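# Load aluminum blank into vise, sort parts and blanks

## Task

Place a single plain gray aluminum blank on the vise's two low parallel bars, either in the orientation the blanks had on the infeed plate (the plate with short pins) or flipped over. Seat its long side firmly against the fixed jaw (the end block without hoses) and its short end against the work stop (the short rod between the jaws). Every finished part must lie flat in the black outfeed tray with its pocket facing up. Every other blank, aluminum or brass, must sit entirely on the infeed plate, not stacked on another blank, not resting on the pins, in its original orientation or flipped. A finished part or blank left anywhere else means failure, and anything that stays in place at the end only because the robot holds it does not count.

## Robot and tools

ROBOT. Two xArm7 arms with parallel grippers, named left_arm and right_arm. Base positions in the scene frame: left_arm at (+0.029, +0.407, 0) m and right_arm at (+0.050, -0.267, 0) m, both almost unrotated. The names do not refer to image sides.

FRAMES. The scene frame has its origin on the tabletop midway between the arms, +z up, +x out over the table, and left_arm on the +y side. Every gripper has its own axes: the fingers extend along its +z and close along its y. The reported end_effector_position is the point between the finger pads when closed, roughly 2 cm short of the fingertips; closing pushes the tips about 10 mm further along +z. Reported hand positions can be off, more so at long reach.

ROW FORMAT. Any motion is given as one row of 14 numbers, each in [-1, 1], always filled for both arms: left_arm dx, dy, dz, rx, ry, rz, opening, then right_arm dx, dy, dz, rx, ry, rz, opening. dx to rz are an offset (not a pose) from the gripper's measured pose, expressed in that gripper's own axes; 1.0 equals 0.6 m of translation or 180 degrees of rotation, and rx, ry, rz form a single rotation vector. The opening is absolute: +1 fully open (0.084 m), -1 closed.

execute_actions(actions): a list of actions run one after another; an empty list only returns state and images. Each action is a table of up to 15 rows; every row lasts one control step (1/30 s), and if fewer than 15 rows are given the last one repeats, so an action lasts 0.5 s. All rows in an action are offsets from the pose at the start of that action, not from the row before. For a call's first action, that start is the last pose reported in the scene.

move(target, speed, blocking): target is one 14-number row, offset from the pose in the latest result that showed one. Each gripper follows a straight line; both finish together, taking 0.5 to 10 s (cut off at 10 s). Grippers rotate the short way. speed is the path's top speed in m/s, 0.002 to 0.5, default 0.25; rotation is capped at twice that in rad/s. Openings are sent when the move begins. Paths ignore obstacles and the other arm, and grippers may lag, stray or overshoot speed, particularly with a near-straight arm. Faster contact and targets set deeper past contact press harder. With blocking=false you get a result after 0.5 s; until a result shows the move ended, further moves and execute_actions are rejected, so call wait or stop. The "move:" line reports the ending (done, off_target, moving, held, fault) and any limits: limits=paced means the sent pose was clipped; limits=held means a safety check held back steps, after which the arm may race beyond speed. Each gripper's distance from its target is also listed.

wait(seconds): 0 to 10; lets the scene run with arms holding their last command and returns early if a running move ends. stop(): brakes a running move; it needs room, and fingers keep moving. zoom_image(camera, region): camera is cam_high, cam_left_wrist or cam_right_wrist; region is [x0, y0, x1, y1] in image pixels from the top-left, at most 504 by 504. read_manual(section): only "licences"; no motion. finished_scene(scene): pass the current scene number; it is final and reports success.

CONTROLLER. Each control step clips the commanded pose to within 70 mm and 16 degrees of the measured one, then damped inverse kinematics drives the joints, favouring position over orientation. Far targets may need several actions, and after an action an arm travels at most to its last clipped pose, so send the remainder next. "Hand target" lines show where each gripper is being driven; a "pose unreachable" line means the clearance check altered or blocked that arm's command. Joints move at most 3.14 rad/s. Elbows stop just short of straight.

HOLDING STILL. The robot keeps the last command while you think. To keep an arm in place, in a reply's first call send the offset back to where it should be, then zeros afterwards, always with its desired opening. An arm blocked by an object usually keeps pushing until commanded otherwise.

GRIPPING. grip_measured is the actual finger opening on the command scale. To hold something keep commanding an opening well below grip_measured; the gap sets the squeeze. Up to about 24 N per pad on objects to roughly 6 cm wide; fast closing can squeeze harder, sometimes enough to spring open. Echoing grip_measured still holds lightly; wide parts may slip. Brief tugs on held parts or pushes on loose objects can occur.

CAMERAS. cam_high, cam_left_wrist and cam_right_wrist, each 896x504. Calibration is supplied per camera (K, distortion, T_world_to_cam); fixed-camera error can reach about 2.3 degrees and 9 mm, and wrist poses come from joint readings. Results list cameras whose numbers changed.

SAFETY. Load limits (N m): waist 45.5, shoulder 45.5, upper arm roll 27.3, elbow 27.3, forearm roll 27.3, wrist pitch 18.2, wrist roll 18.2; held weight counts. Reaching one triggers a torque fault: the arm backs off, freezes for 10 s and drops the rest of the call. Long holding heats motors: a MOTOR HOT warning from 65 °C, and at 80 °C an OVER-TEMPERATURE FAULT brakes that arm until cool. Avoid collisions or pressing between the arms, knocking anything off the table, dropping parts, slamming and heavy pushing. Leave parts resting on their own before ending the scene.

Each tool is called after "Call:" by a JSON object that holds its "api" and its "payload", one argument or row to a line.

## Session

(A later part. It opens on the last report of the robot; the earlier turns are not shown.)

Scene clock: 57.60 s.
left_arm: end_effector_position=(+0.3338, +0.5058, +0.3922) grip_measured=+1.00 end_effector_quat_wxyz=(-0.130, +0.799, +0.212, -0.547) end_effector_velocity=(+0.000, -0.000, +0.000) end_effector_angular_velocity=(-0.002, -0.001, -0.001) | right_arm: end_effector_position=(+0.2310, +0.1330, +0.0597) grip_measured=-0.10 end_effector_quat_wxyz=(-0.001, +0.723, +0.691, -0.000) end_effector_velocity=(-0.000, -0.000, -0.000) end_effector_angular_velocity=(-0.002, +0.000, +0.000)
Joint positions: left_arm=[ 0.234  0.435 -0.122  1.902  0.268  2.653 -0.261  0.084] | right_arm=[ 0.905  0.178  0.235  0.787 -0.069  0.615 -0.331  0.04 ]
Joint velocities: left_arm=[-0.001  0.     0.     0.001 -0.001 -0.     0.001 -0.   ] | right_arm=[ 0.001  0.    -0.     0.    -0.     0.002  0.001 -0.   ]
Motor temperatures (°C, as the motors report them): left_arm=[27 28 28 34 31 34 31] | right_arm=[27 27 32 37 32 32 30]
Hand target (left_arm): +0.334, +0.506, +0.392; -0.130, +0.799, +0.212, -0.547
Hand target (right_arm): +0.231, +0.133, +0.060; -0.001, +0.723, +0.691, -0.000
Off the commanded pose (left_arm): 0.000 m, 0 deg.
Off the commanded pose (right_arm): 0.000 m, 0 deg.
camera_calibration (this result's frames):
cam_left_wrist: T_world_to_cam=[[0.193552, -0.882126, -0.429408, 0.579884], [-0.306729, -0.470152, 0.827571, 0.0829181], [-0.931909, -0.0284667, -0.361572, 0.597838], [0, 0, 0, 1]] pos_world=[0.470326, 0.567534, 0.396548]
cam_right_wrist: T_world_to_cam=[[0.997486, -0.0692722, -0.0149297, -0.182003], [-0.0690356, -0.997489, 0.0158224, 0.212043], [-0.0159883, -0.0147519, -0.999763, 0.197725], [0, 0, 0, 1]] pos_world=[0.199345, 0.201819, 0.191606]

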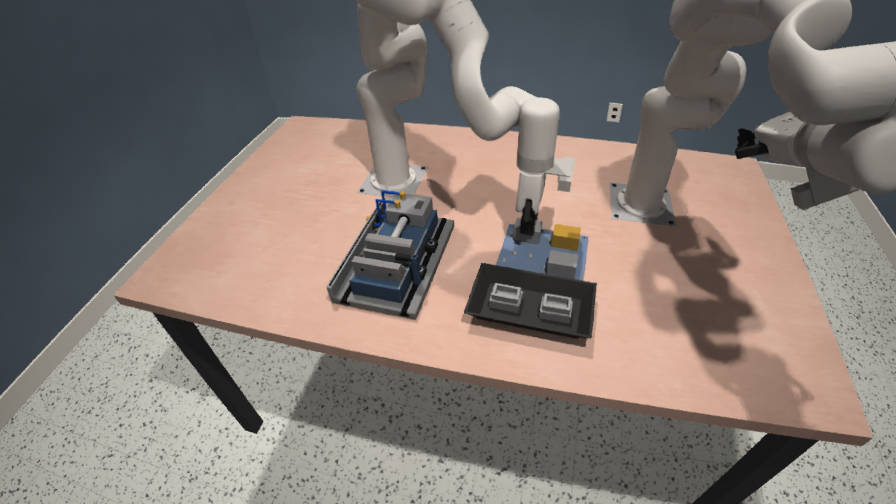

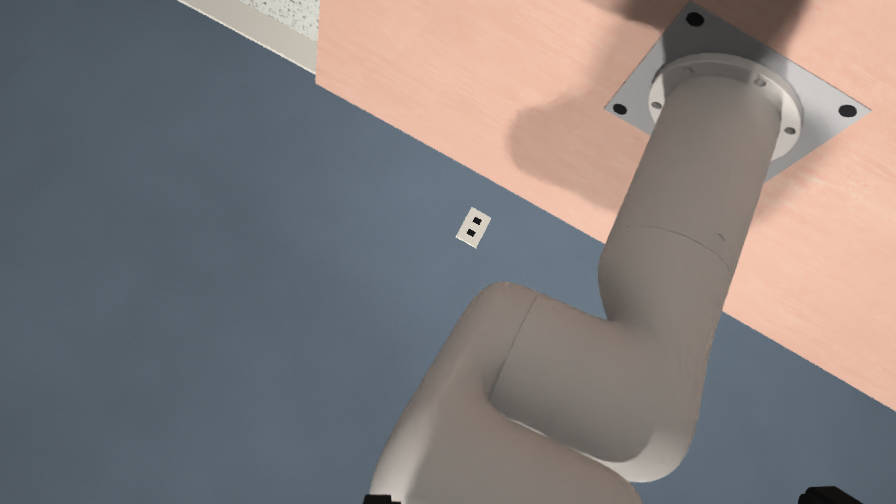

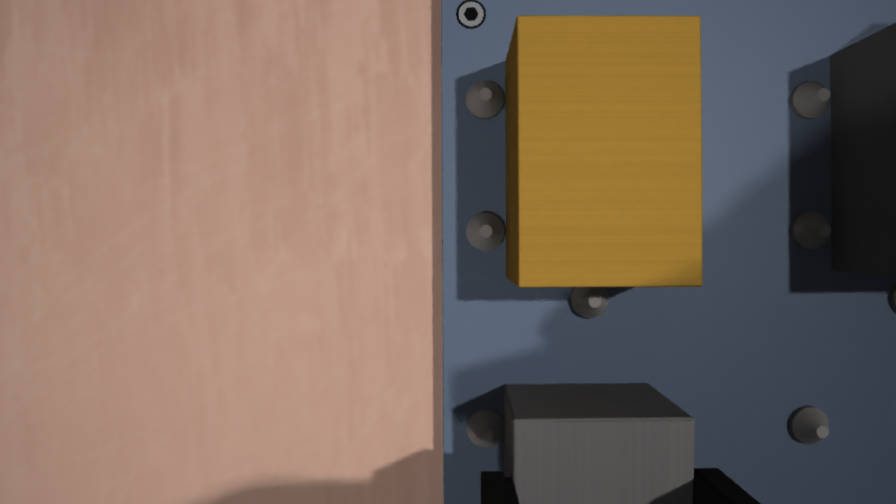

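Call:
{"api": "move", "payload": {
  "target": [0,0,0,0,0,0,1,0,0,-0.2,0,0,0,-0.7],
  "speed": 0.15
}}

Call:
{"api": "move", "payload": {
  "target": [0,0,0,0,0,0,1,-0.46,0.344,0,0,0,-0.001,-0.7]
}}

Call:
{"api": "move", "payload": {
  "target": [0,0,0,0,0,0,1,0,0,0.05,0,0,0,-0.7],
  "speed": 0.08
}}

Scene clock: 63.40 s.
left_arm: end_effector_position=(+0.3338, +0.5058, +0.3922) grip_measured=+1.00 end_effector_quat_wxyz=(-0.130, +0.799, +0.212, -0.547) end_effector_velocity=(-0.000, +0.000, +0.000) end_effector_angular_velocity=(+0.000, +0.001, -0.000) | right_arm: end_effector_position=(+0.2309, +0.1328, +0.1790) grip_measured=-0.10 end_effector_quat_wxyz=(-0.001, +0.723, +0.691, -0.001) end_effector_velocity=(+0.000, +0.003, +0.005) end_effector_angular_velocity=(+0.009, -0.004, +0.003)
Joint positions: left_arm=[ 0.234  0.435 -0.122  1.902  0.268  2.653 -0.261  0.084] | right_arm=[ 0.895 -0.053  0.245  0.913  0.018  0.966 -0.396  0.04 ]
Joint velocities: left_arm=[-0.     0.    -0.    -0.     0.001  0.     0.     0.   ] | right_arm=[ 0.002 -0.004  0.     0.008  0.001  0.002 -0.001 -0.   ]
Motor temperatures (°C, as the motors report them): left_arm=[27 28 28 34 31 34 31] | right_arm=[27 27 32 37 32 32 30]
Hand target (left_arm): +0.334, +0.506, +0.392; -0.130, +0.799, +0.212, -0.547
Hand target (right_arm): +0.231, +0.133, +0.180; -0.001, +0.723, +0.691, -0.000
Off the commanded pose (left_arm): 0.000 m, 0 deg.
Off the commanded pose (right_arm): 0.001 m, 0 deg.
move: done
camera_calibration (this result's frames):
cam_left_wrist: T_world_to_cam=[[0.193552, -0.882126, -0.429408, 0.579884], [-0.306729, -0.470152, 0.827571, 0.0829182], [-0.931909, -0.0284667, -0.361572, 0.597838], [0, 0, 0, 1]] pos_world=[0.470326, 0.567534, 0.396548]
cam_right_wrist: T_world_to_cam=[[0.997485, -0.069003, -0.0161836, -0.179957], [-0.0687278, -0.997491, 0.0169843, 0.209708], [-0.0173149, -0.0158293, -0.999725, 0.317437], [0, 0, 0, 1]] pos_world=[0.199413, 0.201789, 0.310876]

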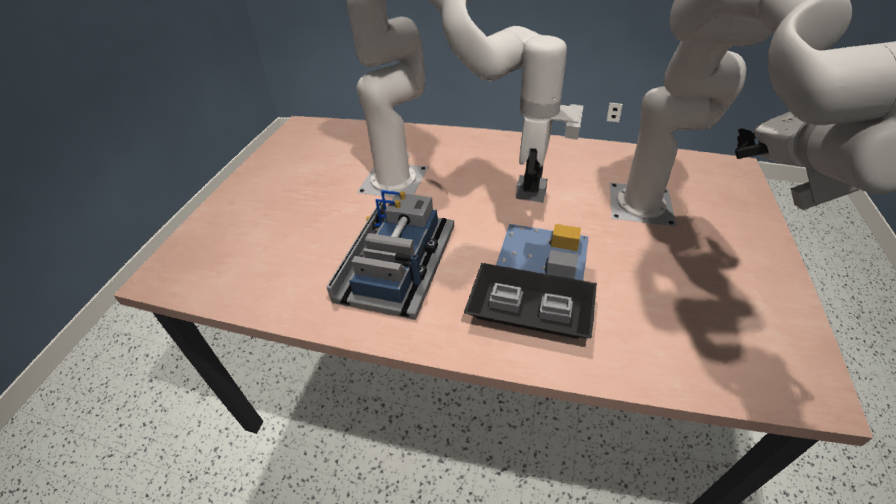

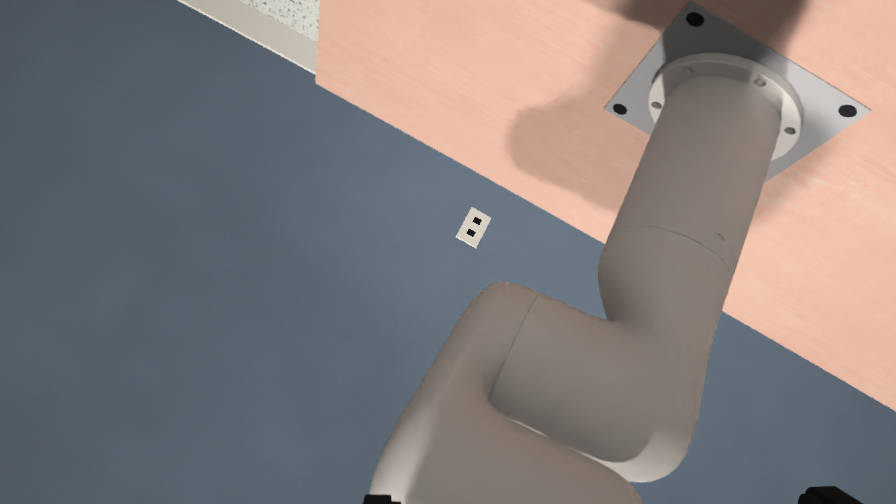

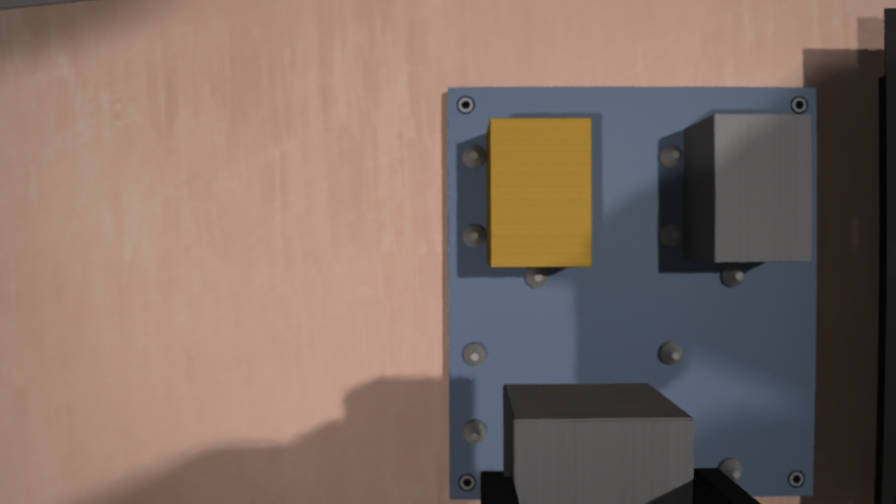

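Scene clock: 65.23 s.
left_arm: end_effector_position=(+0.3338, +0.5058, +0.3922) grip_measured=+1.00 end_effector_quat_wxyz=(-0.130, +0.799, +0.212, -0.547) end_effector_velocity=(-0.000, +0.000, -0.000) end_effector_angular_velocity=(-0.001, +0.000, +0.001) | right_arm: end_effector_position=(+0.4246, -0.1516, +0.1793) grip_measured=-0.10 end_effector_quat_wxyz=(+0.000, +0.721, +0.693, -0.001) end_effector_velocity=(+0.003, -0.004, +0.001) end_effector_angular_velocity=(+0.004, -0.001, -0.006)
Joint positions: left_arm=[ 0.234  0.435 -0.122  1.902  0.268  2.653 -0.261  0.084] | right_arm=[ 0.54  -0.211 -0.235  0.753 -0.062  0.961 -1.183  0.04 ]
Joint velocities: left_arm=[ 0.001  0.     0.    -0.    -0.     0.     0.001 -0.   ] | right_arm=[-0.005  0.001 -0.008  0.004  0.003  0.    -0.007 -0.   ]
Motor temperatures (°C, as the motors report them): left_arm=[27 28 28 34 31 34 31] | right_arm=[27 27 32 37 32 32 30]
Hand target (left_arm): +0.334, +0.506, +0.392; -0.130, +0.799, +0.212, -0.547
Hand target (right_arm): +0.425, -0.152, +0.179; +0.000, +0.722, +0.692, -0.001
Off the commanded pose (left_arm): 0.000 m, 0 deg.
Off the commanded pose (right_arm): 0.001 m, 0 deg.
move: done
camera_calibration (this result's frames):
cam_left_wrist: T_world_to_cam=[[0.193553, -0.882126, -0.429408, 0.579884], [-0.306728, -0.470153, 0.827571, 0.0829182], [-0.931909, -0.028467, -0.361572, 0.597838], [0, 0, 0, 1]] pos_world=[0.470326, 0.567534, 0.396548]
cam_right_wrist: T_world_to_cam=[[0.997838, -0.0641857, -0.014094, -0.392636], [-0.0639258, -0.997789, 0.0181785, -0.0630181], [-0.0152296, -0.0172383, -0.999735, 0.315519], [0, 0, 0, 1]] pos_world=[0.392564, -0.0826414, 0.311047]

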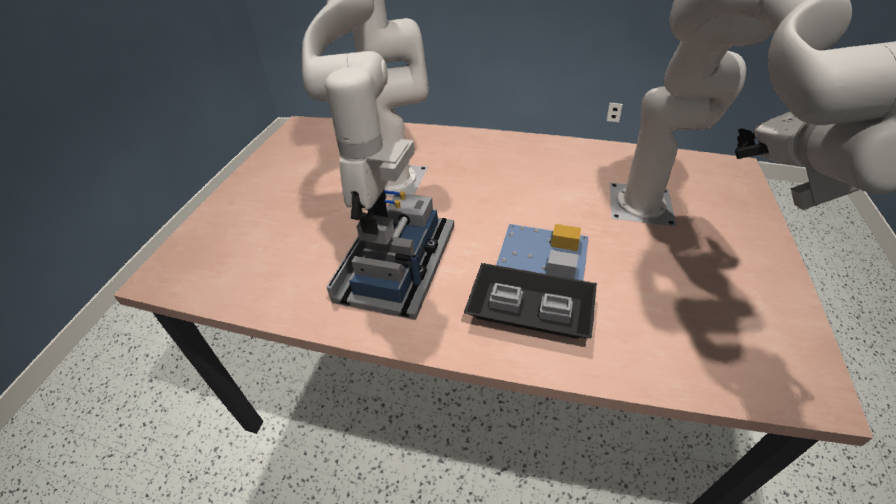

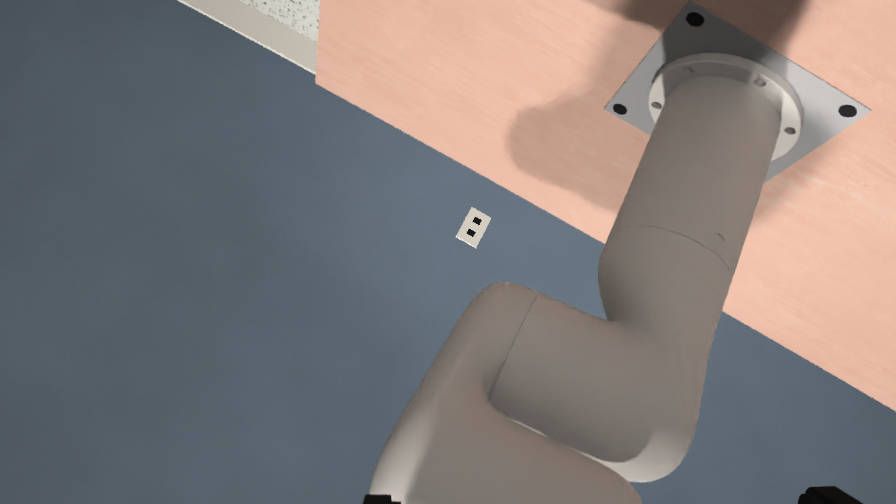

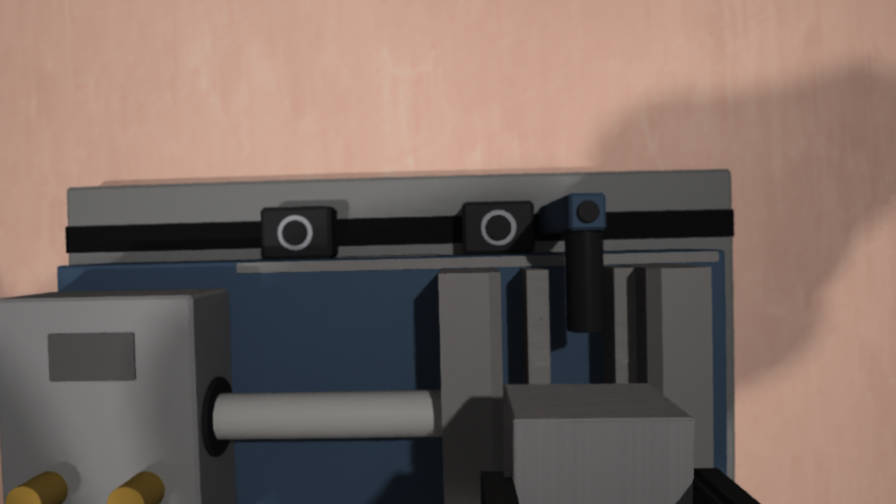

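Scene clock: 66.03 s.
left_arm: end_effector_position=(+0.3338, +0.5058, +0.3922) grip_measured=+1.00 end_effector_quat_wxyz=(-0.130, +0.799, +0.212, -0.547) end_effector_velocity=(-0.000, +0.000, +0.000) end_effector_angular_velocity=(+0.000, +0.001, +0.000) | right_arm: end_effector_position=(+0.4248, -0.1517, +0.1497) grip_measured=-0.10 end_effector_quat_wxyz=(+0.001, +0.721, +0.693, -0.001) end_effector_velocity=(+0.001, +0.000, -0.000) end_effector_angular_velocity=(+0.002, -0.003, -0.001)
Joint positions: left_arm=[ 0.234  0.435 -0.122  1.902  0.268  2.653 -0.261  0.084] | right_arm=[ 0.541 -0.164 -0.241  0.706 -0.053  0.866 -1.191  0.04 ]
Joint velocities: left_arm=[ 0.001 -0.    -0.    -0.     0.     0.001 -0.    -0.   ] | right_arm=[ 0.     0.001 -0.001 -0.001  0.001 -0.006  0.     0.   ]
Motor temperatures (°C, as the motors report them): left_arm=[27 28 28 34 31 34 31] | right_arm=[27 27 32 38 32 32 30]
Hand target (left_arm): +0.334, +0.506, +0.392; -0.130, +0.799, +0.212, -0.547
Hand target (right_arm): +0.425, -0.152, +0.149; +0.000, +0.721, +0.693, -0.001
Off the commanded pose (left_arm): 0.000 m, 0 deg.
Off the commanded pose (right_arm): 0.000 m, 0 deg.
move: done
camera_calibration (this result's frames):
cam_left_wrist: T_world_to_cam=[[0.193553, -0.882126, -0.429408, 0.579884], [-0.306729, -0.470153, 0.827571, 0.0829183], [-0.931909, -0.0284669, -0.361573, 0.597838], [0, 0, 0, 1]] pos_world=[0.470326, 0.567534, 0.396548]
cam_right_wrist: T_world_to_cam=[[0.997841, -0.0643213, -0.0133003, -0.393377], [-0.0640776, -0.997783, 0.0180001, -0.0624559], [-0.0144286, -0.0171089, -0.99975, 0.285573], [0, 0, 0, 1]] pos_world=[0.392646, -0.0827341, 0.281394]

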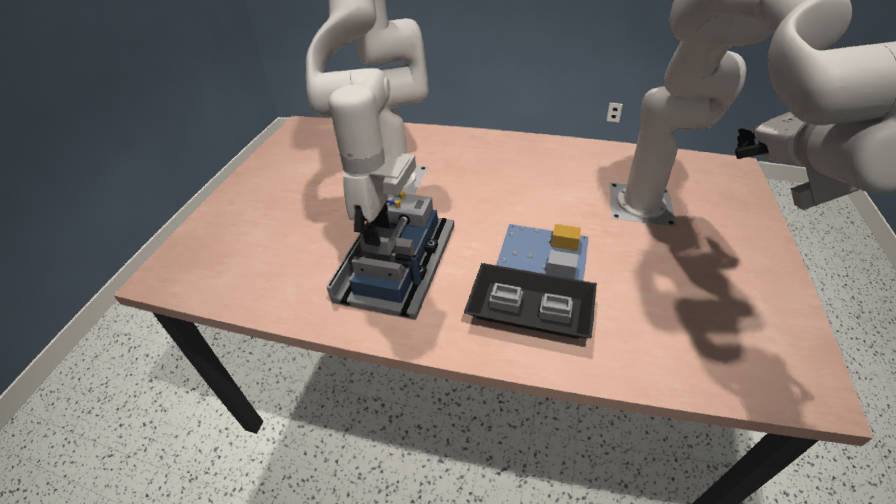

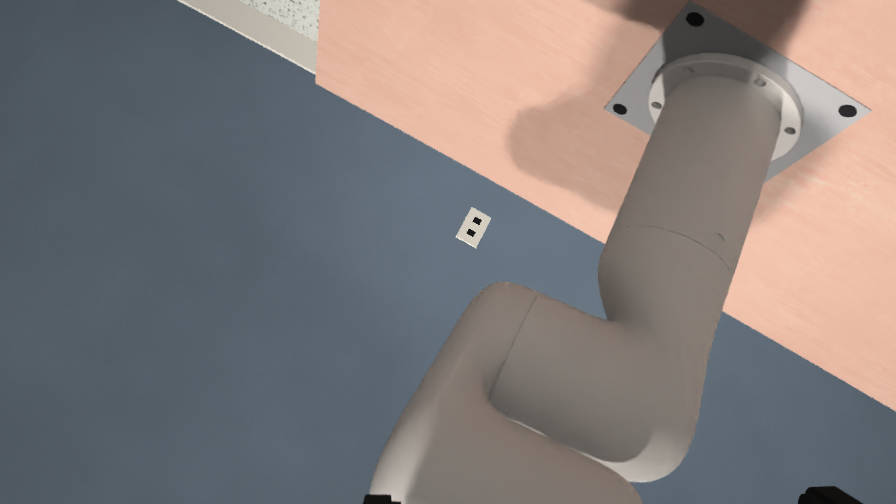

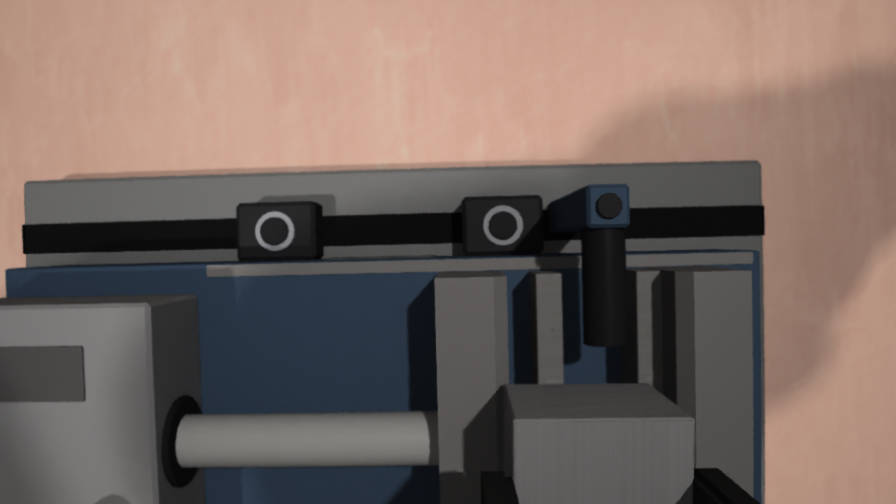

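Call:
{"api": "move", "payload": {
  "target": [0,0,0,0,0,0,1,0,0.008,0.007,0,0,-0.007,-0.7],
  "speed": 0.02
}}

Call:
{"api": "zoom_image", "payload": {
  "camera": "cam_right_wrist",
  "region": [420, 250, 780, 504]
}}

Scene clock: 71.40 s.
left_arm: end_effector_position=(+0.3338, +0.5058, +0.3922) grip_measured=+1.00 end_effector_quat_wxyz=(-0.130, +0.799, +0.212, -0.547) end_effector_velocity=(+0.000, -0.001, +0.000) end_effector_angular_velocity=(-0.001, +0.000, -0.002) | right_arm: end_effector_position=(+0.4296, -0.1519, +0.1455) grip_measured=-0.10 end_effector_quat_wxyz=(+0.001, +0.714, +0.701, -0.001) end_effector_velocity=(+0.001, -0.000, +0.000) end_effector_angular_velocity=(+0.000, -0.001, +0.002)
Joint positions: left_arm=[ 0.234  0.435 -0.122  1.902  0.268  2.653 -0.261  0.084] | right_arm=[ 0.542 -0.141 -0.246  0.715 -0.048  0.853 -1.221  0.04 ]
Joint velocities: left_arm=[-0.001 -0.    -0.     0.    -0.     0.001  0.001  0.   ] | right_arm=[-0.     0.003 -0.001  0.003  0.001 -0.    -0.004 -0.   ]
Motor temperatures (°C, as the motors report them): left_arm=[27 29 28 34 31 34 31] | right_arm=[27 27 32 38 32 32 30]
Hand target (left_arm): +0.334, +0.506, +0.392; -0.130, +0.799, +0.212, -0.547
Hand target (right_arm): +0.430, -0.152, +0.145; +0.001, +0.713, +0.701, -0.001
Off the commanded pose (left_arm): 0.000 m, 0 deg.
Off the commanded pose (right_arm): 0.000 m, 0 deg.
move: done
camera_calibration (this result's frames):
cam_left_wrist: T_world_to_cam=[[0.193553, -0.882126, -0.429408, 0.579884], [-0.306729, -0.470153, 0.827571, 0.0829184], [-0.931909, -0.028467, -0.361573, 0.597838], [0, 0, 0, 1]] pos_world=[0.470326, 0.567534, 0.396548]
cam_right_wrist: T_world_to_cam=[[0.999002, -0.0426055, -0.0133711, -0.39536], [-0.0423603, -0.998938, 0.0181159, -0.0718257], [-0.0141288, -0.0175315, -0.999746, 0.281249], [0, 0, 0, 1]] pos_world=[0.395897, -0.0836633, 0.277192]

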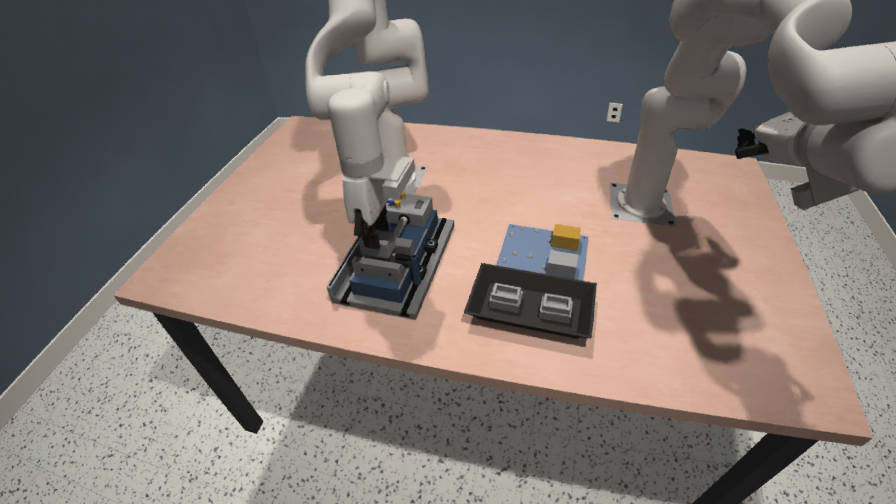

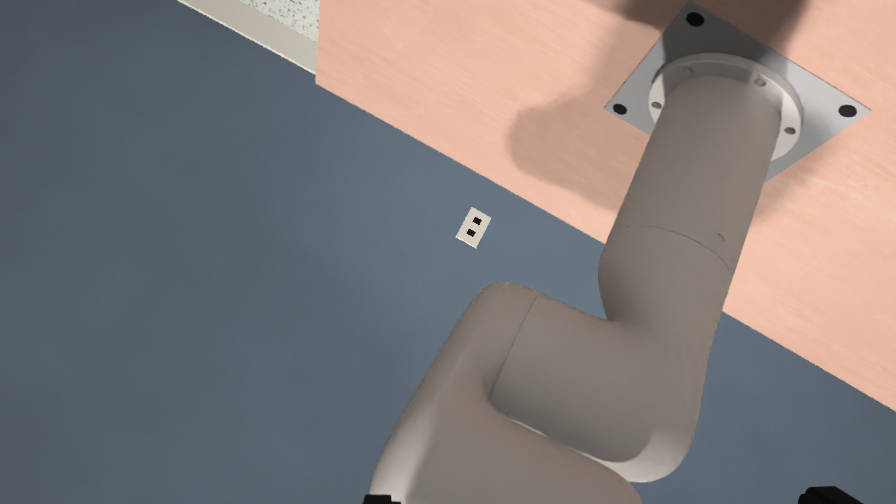

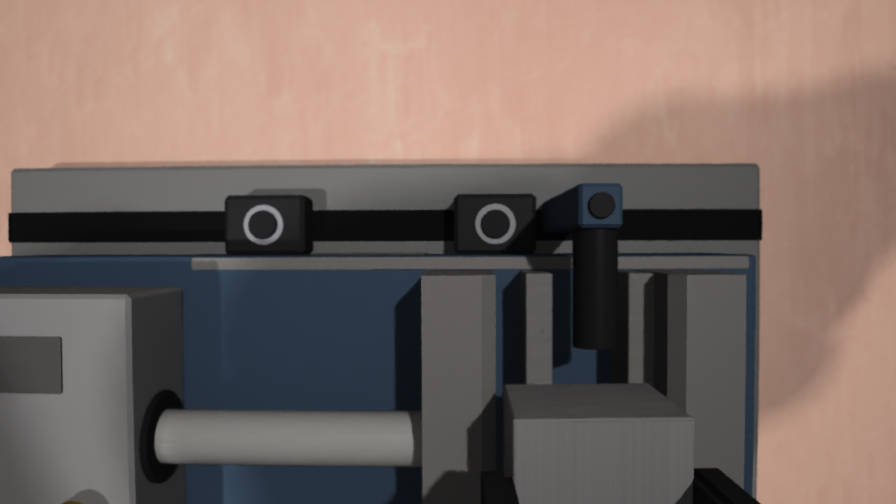

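Region (420, 250, 780, 504) of cam_right_wrist's 896x504 image, scaled by 1.400, with more detail than that image has; it fills the top 356 rows of this view, and the rest is white.

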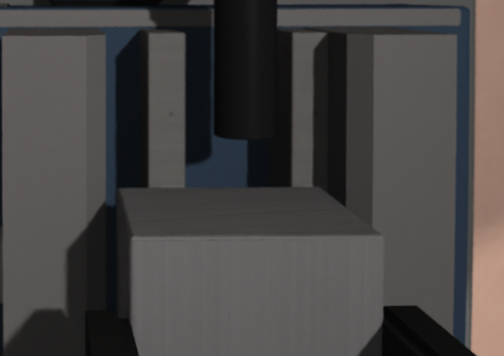

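Call:
{"api": "move", "payload": {
  "target": [0,0,0,0,0,0,1,0.003,0.002,0.027,0,0,0,-0.7],
  "speed": 0.015
}}

Scene clock: 75.63 s.
left_arm: end_effector_position=(+0.3338, +0.5058, +0.3922) grip_measured=+1.00 end_effector_quat_wxyz=(-0.130, +0.799, +0.212, -0.547) end_effector_velocity=(-0.000, +0.000, -0.000) end_effector_angular_velocity=(-0.001, -0.000, +0.001) | right_arm: end_effector_position=(+0.4317, -0.1501, +0.1309) grip_measured=-0.10 end_effector_quat_wxyz=(+0.001, +0.714, +0.700, +0.001) end_effector_velocity=(+0.000, +0.001, -0.001) end_effector_angular_velocity=(+0.001, -0.004, +0.002)
Joint positions: left_arm=[ 0.234  0.435 -0.122  1.902  0.268  2.653 -0.261  0.084] | right_arm=[ 0.544 -0.106 -0.248  0.701 -0.038  0.802 -1.226  0.04 ]
Joint velocities: left_arm=[ 0.001 -0.     0.    -0.    -0.    -0.001  0.     0.   ] | right_arm=[ 0.002  0.002  0.001 -0.003 -0.    -0.009  0.001  0.   ]
Motor temperatures (°C, as the motors report them): left_arm=[27 29 28 34 31 34 31] | right_arm=[27 27 32 38 32 32 30]
Hand target (left_arm): +0.334, +0.506, +0.392; -0.130, +0.799, +0.212, -0.547
Hand target (right_arm): +0.431, -0.150, +0.129; +0.001, +0.714, +0.701, -0.001
Off the commanded pose (left_arm): 0.000 m, 0 deg.
Off the commanded pose (right_arm): 0.002 m, 0 deg.
move: done
camera_calibration (this result's frames):
cam_left_wrist: T_world_to_cam=[[0.193553, -0.882126, -0.429408, 0.579884], [-0.306729, -0.470153, 0.827571, 0.0829182], [-0.931909, -0.028467, -0.361573, 0.597838], [0, 0, 0, 1]] pos_world=[0.470326, 0.567534, 0.396548]
cam_right_wrist: T_world_to_cam=[[0.999016, -0.0431356, -0.0103579, -0.398129], [-0.042959, -0.998937, 0.0167054, -0.0692178], [-0.0110675, -0.016244, -0.999807, 0.265577], [0, 0, 0, 1]] pos_world=[0.397703, -0.0820038, 0.262558]

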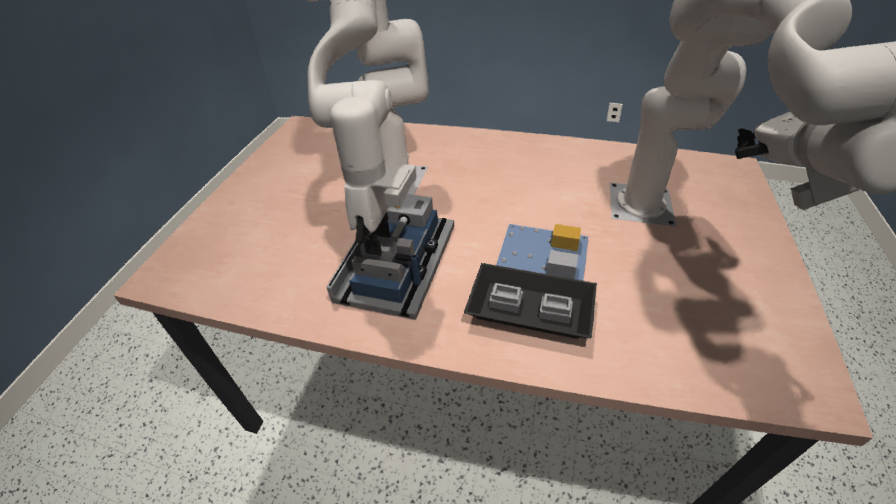

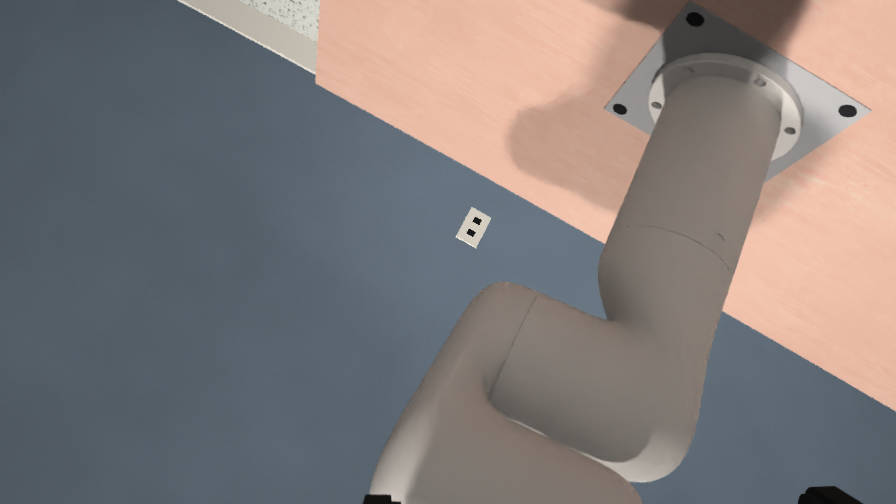

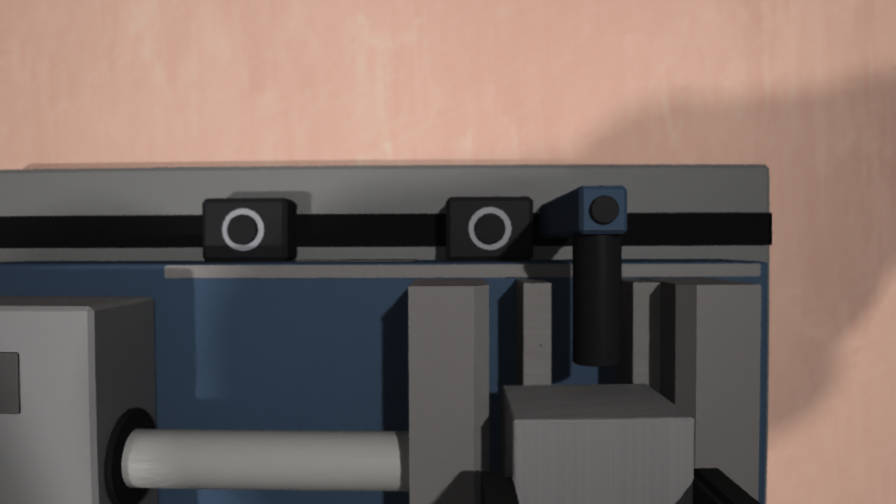

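Call:
{"api": "execute_actions", "payload": {
  "actions": []
}}

Call:
{"api": "move", "payload": {
  "target": [0,0,0,0,0,0,1,0,0.008,-0.001,0,0,0,-0.7],
  "speed": 0.01
}}

Call:
{"api": "move", "payload": {
  "target": [0,0,0,0,0,0,1,0.017,0.002,0,0,0,0,-0.7],
  "speed": 0.01
}}

Scene clock: 83.27 s.
left_arm: end_effector_position=(+0.3338, +0.5058, +0.3922) grip_measured=+1.00 end_effector_quat_wxyz=(-0.130, +0.799, +0.212, -0.547) end_effector_velocity=(-0.000, -0.000, -0.000) end_effector_angular_velocity=(-0.001, +0.002, -0.001) | right_arm: end_effector_position=(+0.4308, -0.1502, +0.1293) grip_measured=-0.10 end_effector_quat_wxyz=(+0.001, +0.714, +0.701, -0.001) end_effector_velocity=(-0.001, +0.000, -0.000) end_effector_angular_velocity=(-0.001, +0.002, +0.002)
Joint positions: left_arm=[ 0.234  0.435 -0.122  1.902  0.268  2.653 -0.261  0.084] | right_arm=[ 0.544 -0.104 -0.248  0.699 -0.038  0.801 -1.226  0.04 ]
Joint velocities: left_arm=[-0.001  0.    -0.    -0.001 -0.     0.001  0.     0.   ] | right_arm=[ 0.001  0.     0.    -0.    -0.     0.001 -0.001  0.   ]
Motor temperatures (°C, as the motors report them): left_arm=[27 29 28 35 31 34 31] | right_arm=[27 27 32 37 32 32 30]
Hand target (left_arm): +0.334, +0.506, +0.392; -0.130, +0.799, +0.212, -0.547
Hand target (right_arm): +0.431, -0.150, +0.129; +0.001, +0.714, +0.701, -0.001
Off the commanded pose (left_arm): 0.000 m, 0 deg.
Off the commanded pose (right_arm): 0.000 m, 0 deg.
camera_calibration (this result's frames):
cam_left_wrist: T_world_to_cam=[[0.193553, -0.882126, -0.429408, 0.579884], [-0.306729, -0.470153, 0.827571, 0.0829184], [-0.931909, -0.028467, -0.361573, 0.597838], [0, 0, 0, 1]] pos_world=[0.470326, 0.567534, 0.396548]
cam_right_wrist: T_world_to_cam=[[0.999005, -0.0425655, -0.0133331, -0.396697], [-0.0423198, -0.998938, 0.0181981, -0.0697714], [-0.0140936, -0.0176158, -0.999745, 0.265088], [0, 0, 0, 1]] pos_world=[0.397085, -0.0819132, 0.261001]

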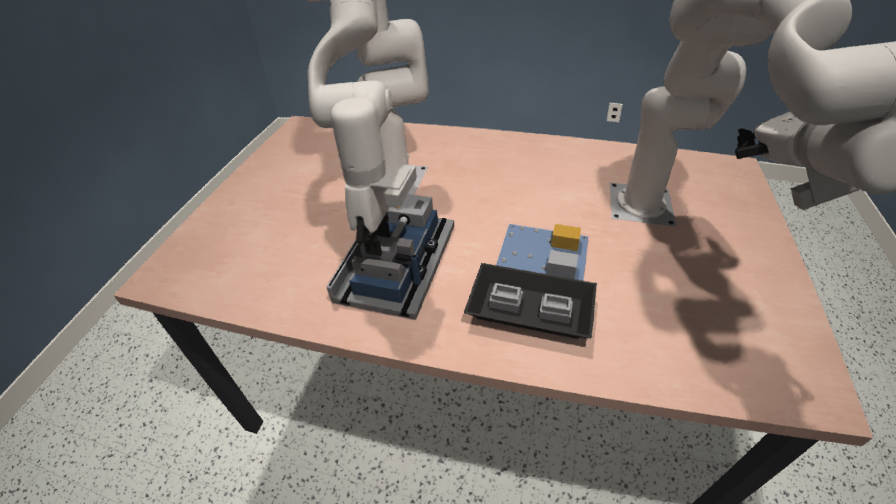

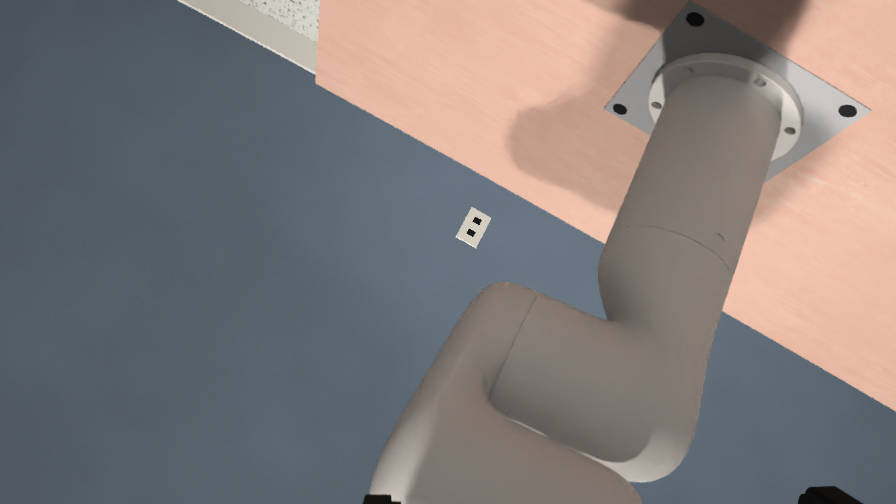

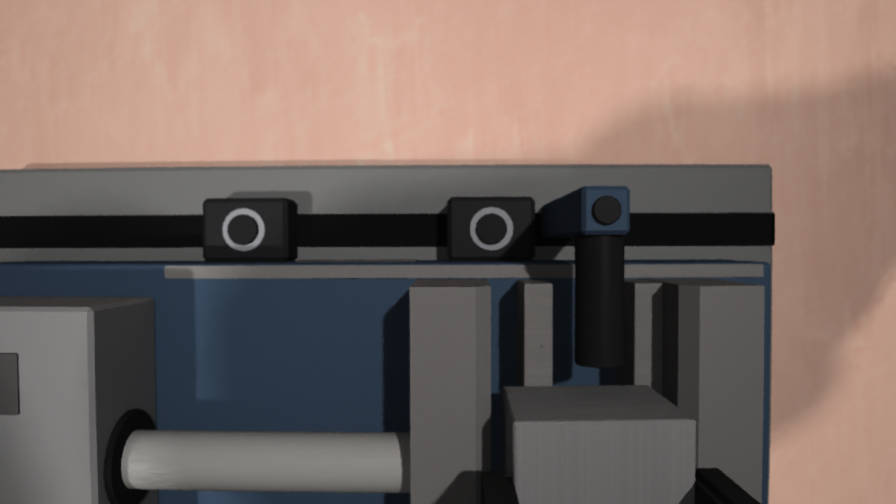

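Scene clock: 84.03 s.
left_arm: end_effector_position=(+0.3338, +0.5058, +0.3922) grip_measured=+1.00 end_effector_quat_wxyz=(-0.130, +0.799, +0.212, -0.547) end_effector_velocity=(+0.000, -0.001, +0.000) end_effector_angular_velocity=(-0.001, -0.001, -0.003) | right_arm: end_effector_position=(+0.4348, -0.1503, +0.1287) grip_measured=-0.10 end_effector_quat_wxyz=(+0.000, +0.713, +0.701, -0.002) end_effector_velocity=(+0.002, -0.001, +0.001) end_effector_angular_velocity=(+0.001, -0.003, -0.005)
Joint positions: left_arm=[ 0.234  0.435 -0.122  1.902  0.268  2.653 -0.261  0.084] | right_arm=[ 0.543 -0.088 -0.249  0.714 -0.034  0.804 -1.233  0.04 ]
Joint velocities: left_arm=[-0.001  0.    -0.001  0.001  0.    -0.     0.    -0.   ] | right_arm=[-0.002 -0.001 -0.001  0.002 -0.    -0.001  0.002  0.   ]
Motor temperatures (°C, as the motors report them): left_arm=[27 29 28 35 31 34 31] | right_arm=[27 27 32 37 32 32 30]
Hand target (left_arm): +0.334, +0.506, +0.392; -0.130, +0.799, +0.212, -0.547
Hand target (right_arm): +0.436, -0.150, +0.130; +0.001, +0.714, +0.701, -0.001
Off the commanded pose (left_arm): 0.000 m, 0 deg.
Off the commanded pose (right_arm): 0.001 m, 0 deg.
move: done
camera_calibration (this result's frames):
cam_left_wrist: T_world_to_cam=[[0.193553, -0.882126, -0.429408, 0.579884], [-0.306729, -0.470153, 0.827571, 0.0829184], [-0.931909, -0.0284669, -0.361573, 0.597838], [0, 0, 0, 1]] pos_world=[0.470326, 0.567534, 0.396548]
cam_right_wrist: T_world_to_cam=[[0.998997, -0.0419925, -0.0155361, -0.400394], [-0.0416878, -0.998942, 0.0194366, -0.0701221], [-0.0163358, -0.0187695, -0.99969, 0.265318], [0, 0, 0, 1]] pos_world=[0.401403, -0.0818815, 0.260378]

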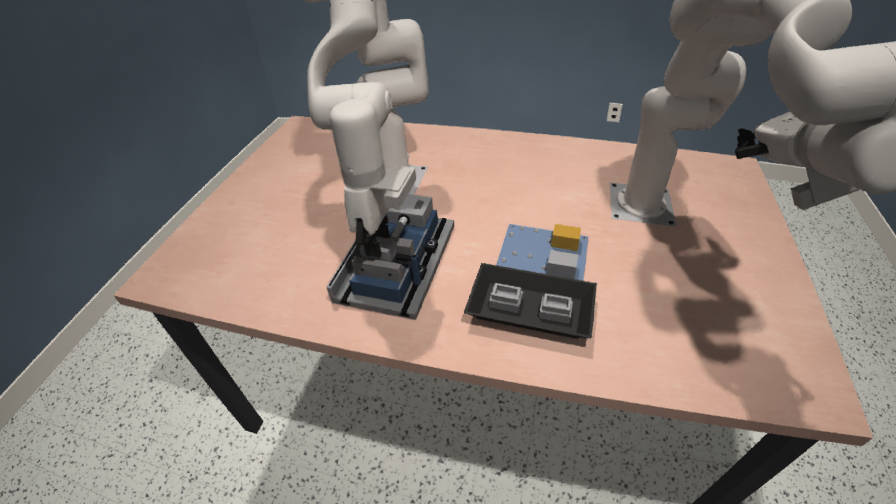

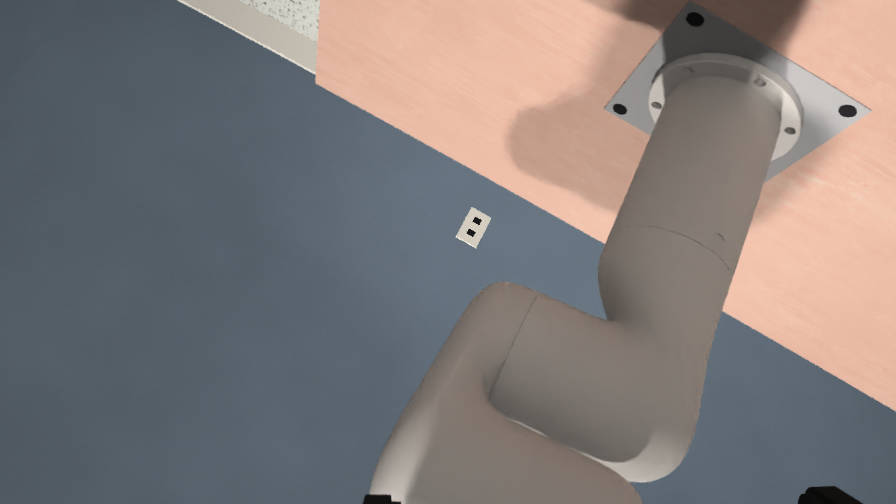

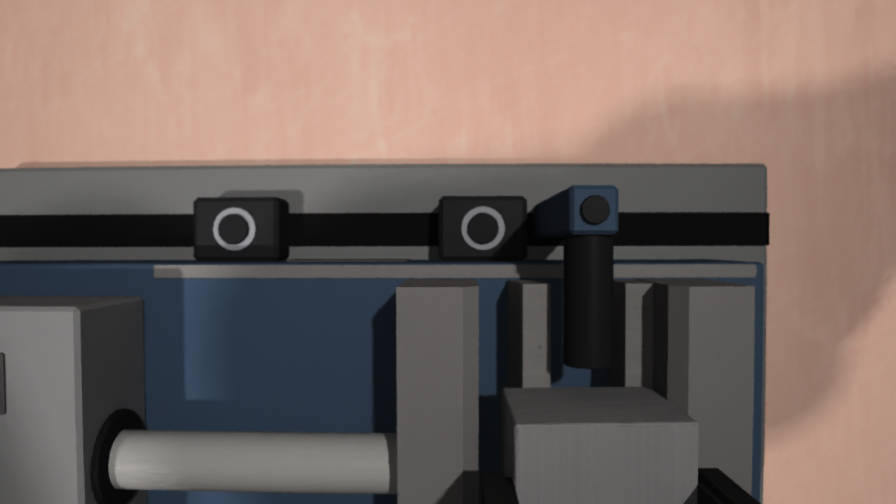

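Scene clock: 85.27 s.
left_arm: end_effector_position=(+0.3338, +0.5058, +0.3922) grip_measured=+1.00 end_effector_quat_wxyz=(-0.130, +0.799, +0.212, -0.547) end_effector_velocity=(+0.000, -0.000, +0.000) end_effector_angular_velocity=(-0.001, -0.001, -0.001) | right_arm: end_effector_position=(+0.4360, -0.1413, +0.1285) grip_measured=-0.10 end_effector_quat_wxyz=(+0.000, +0.714, +0.700, -0.003) end_effector_velocity=(-0.000, +0.001, -0.000) end_effector_angular_velocity=(+0.000, +0.001, -0.000)
Joint positions: left_arm=[ 0.234  0.435 -0.122  1.902  0.268  2.653 -0.261  0.084] | right_arm=[ 0.554 -0.074 -0.24   0.729 -0.028  0.806 -1.215  0.04 ]
Joint velocities: left_arm=[-0.001  0.     0.     0.001 -0.    -0.     0.002  0.   ] | right_arm=[ 0.003  0.001 -0.001  0.001  0.001  0.001  0.001 -0.001]
Motor temperatures (°C, as the motors report them): left_arm=[27 29 28 35 31 34 31] | right_arm=[27 27 32 37 32 32 30]
Hand target (left_arm): +0.334, +0.506, +0.392; -0.130, +0.799, +0.212, -0.547
Hand target (right_arm): +0.436, -0.140, +0.129; +0.000, +0.713, +0.701, -0.002
Off the commanded pose (left_arm): 0.000 m, 0 deg.
Off the commanded pose (right_arm): 0.001 m, 0 deg.
move: done
camera_calibration (this result's frames):
cam_left_wrist: T_world_to_cam=[[0.193553, -0.882126, -0.429408, 0.579884], [-0.306729, -0.470153, 0.827571, 0.0829183], [-0.931909, -0.028467, -0.361573, 0.597838], [0, 0, 0, 1]] pos_world=[0.470326, 0.567534, 0.396548]
cam_right_wrist: T_world_to_cam=[[0.998911, -0.0434849, -0.0169067, -0.40115], [-0.0431399, -0.998864, 0.0202577, -0.060541], [-0.0177684, -0.0195063, -0.999652, 0.265849], [0, 0, 0, 1]] pos_world=[0.402826, -0.0727304, 0.260201]

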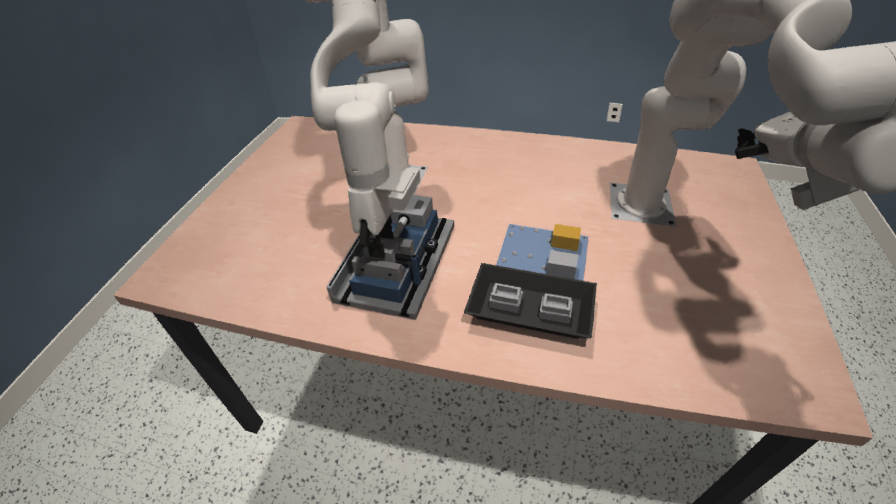

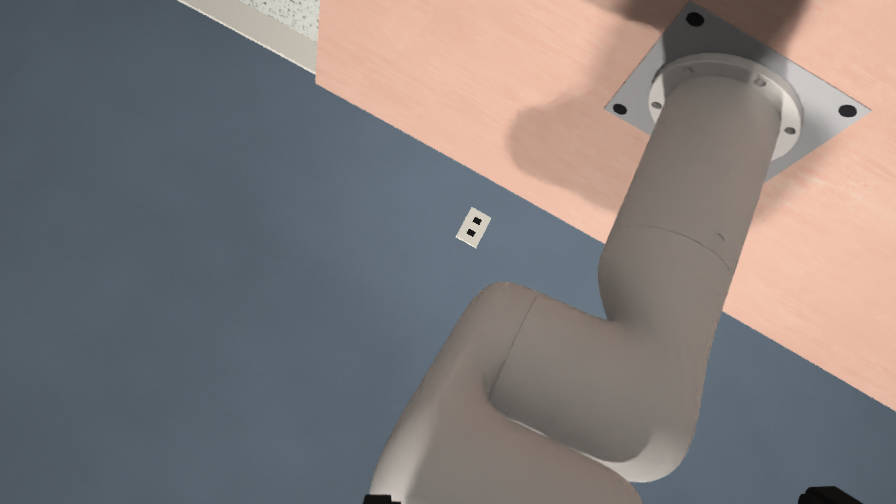

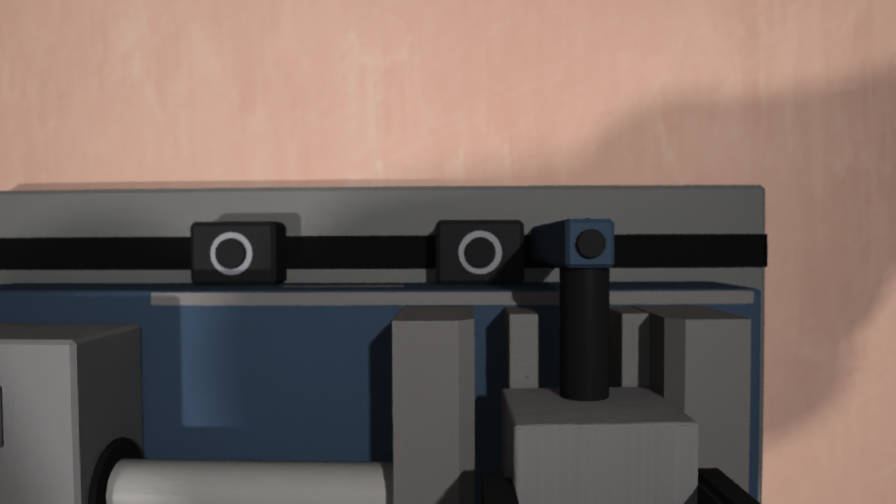

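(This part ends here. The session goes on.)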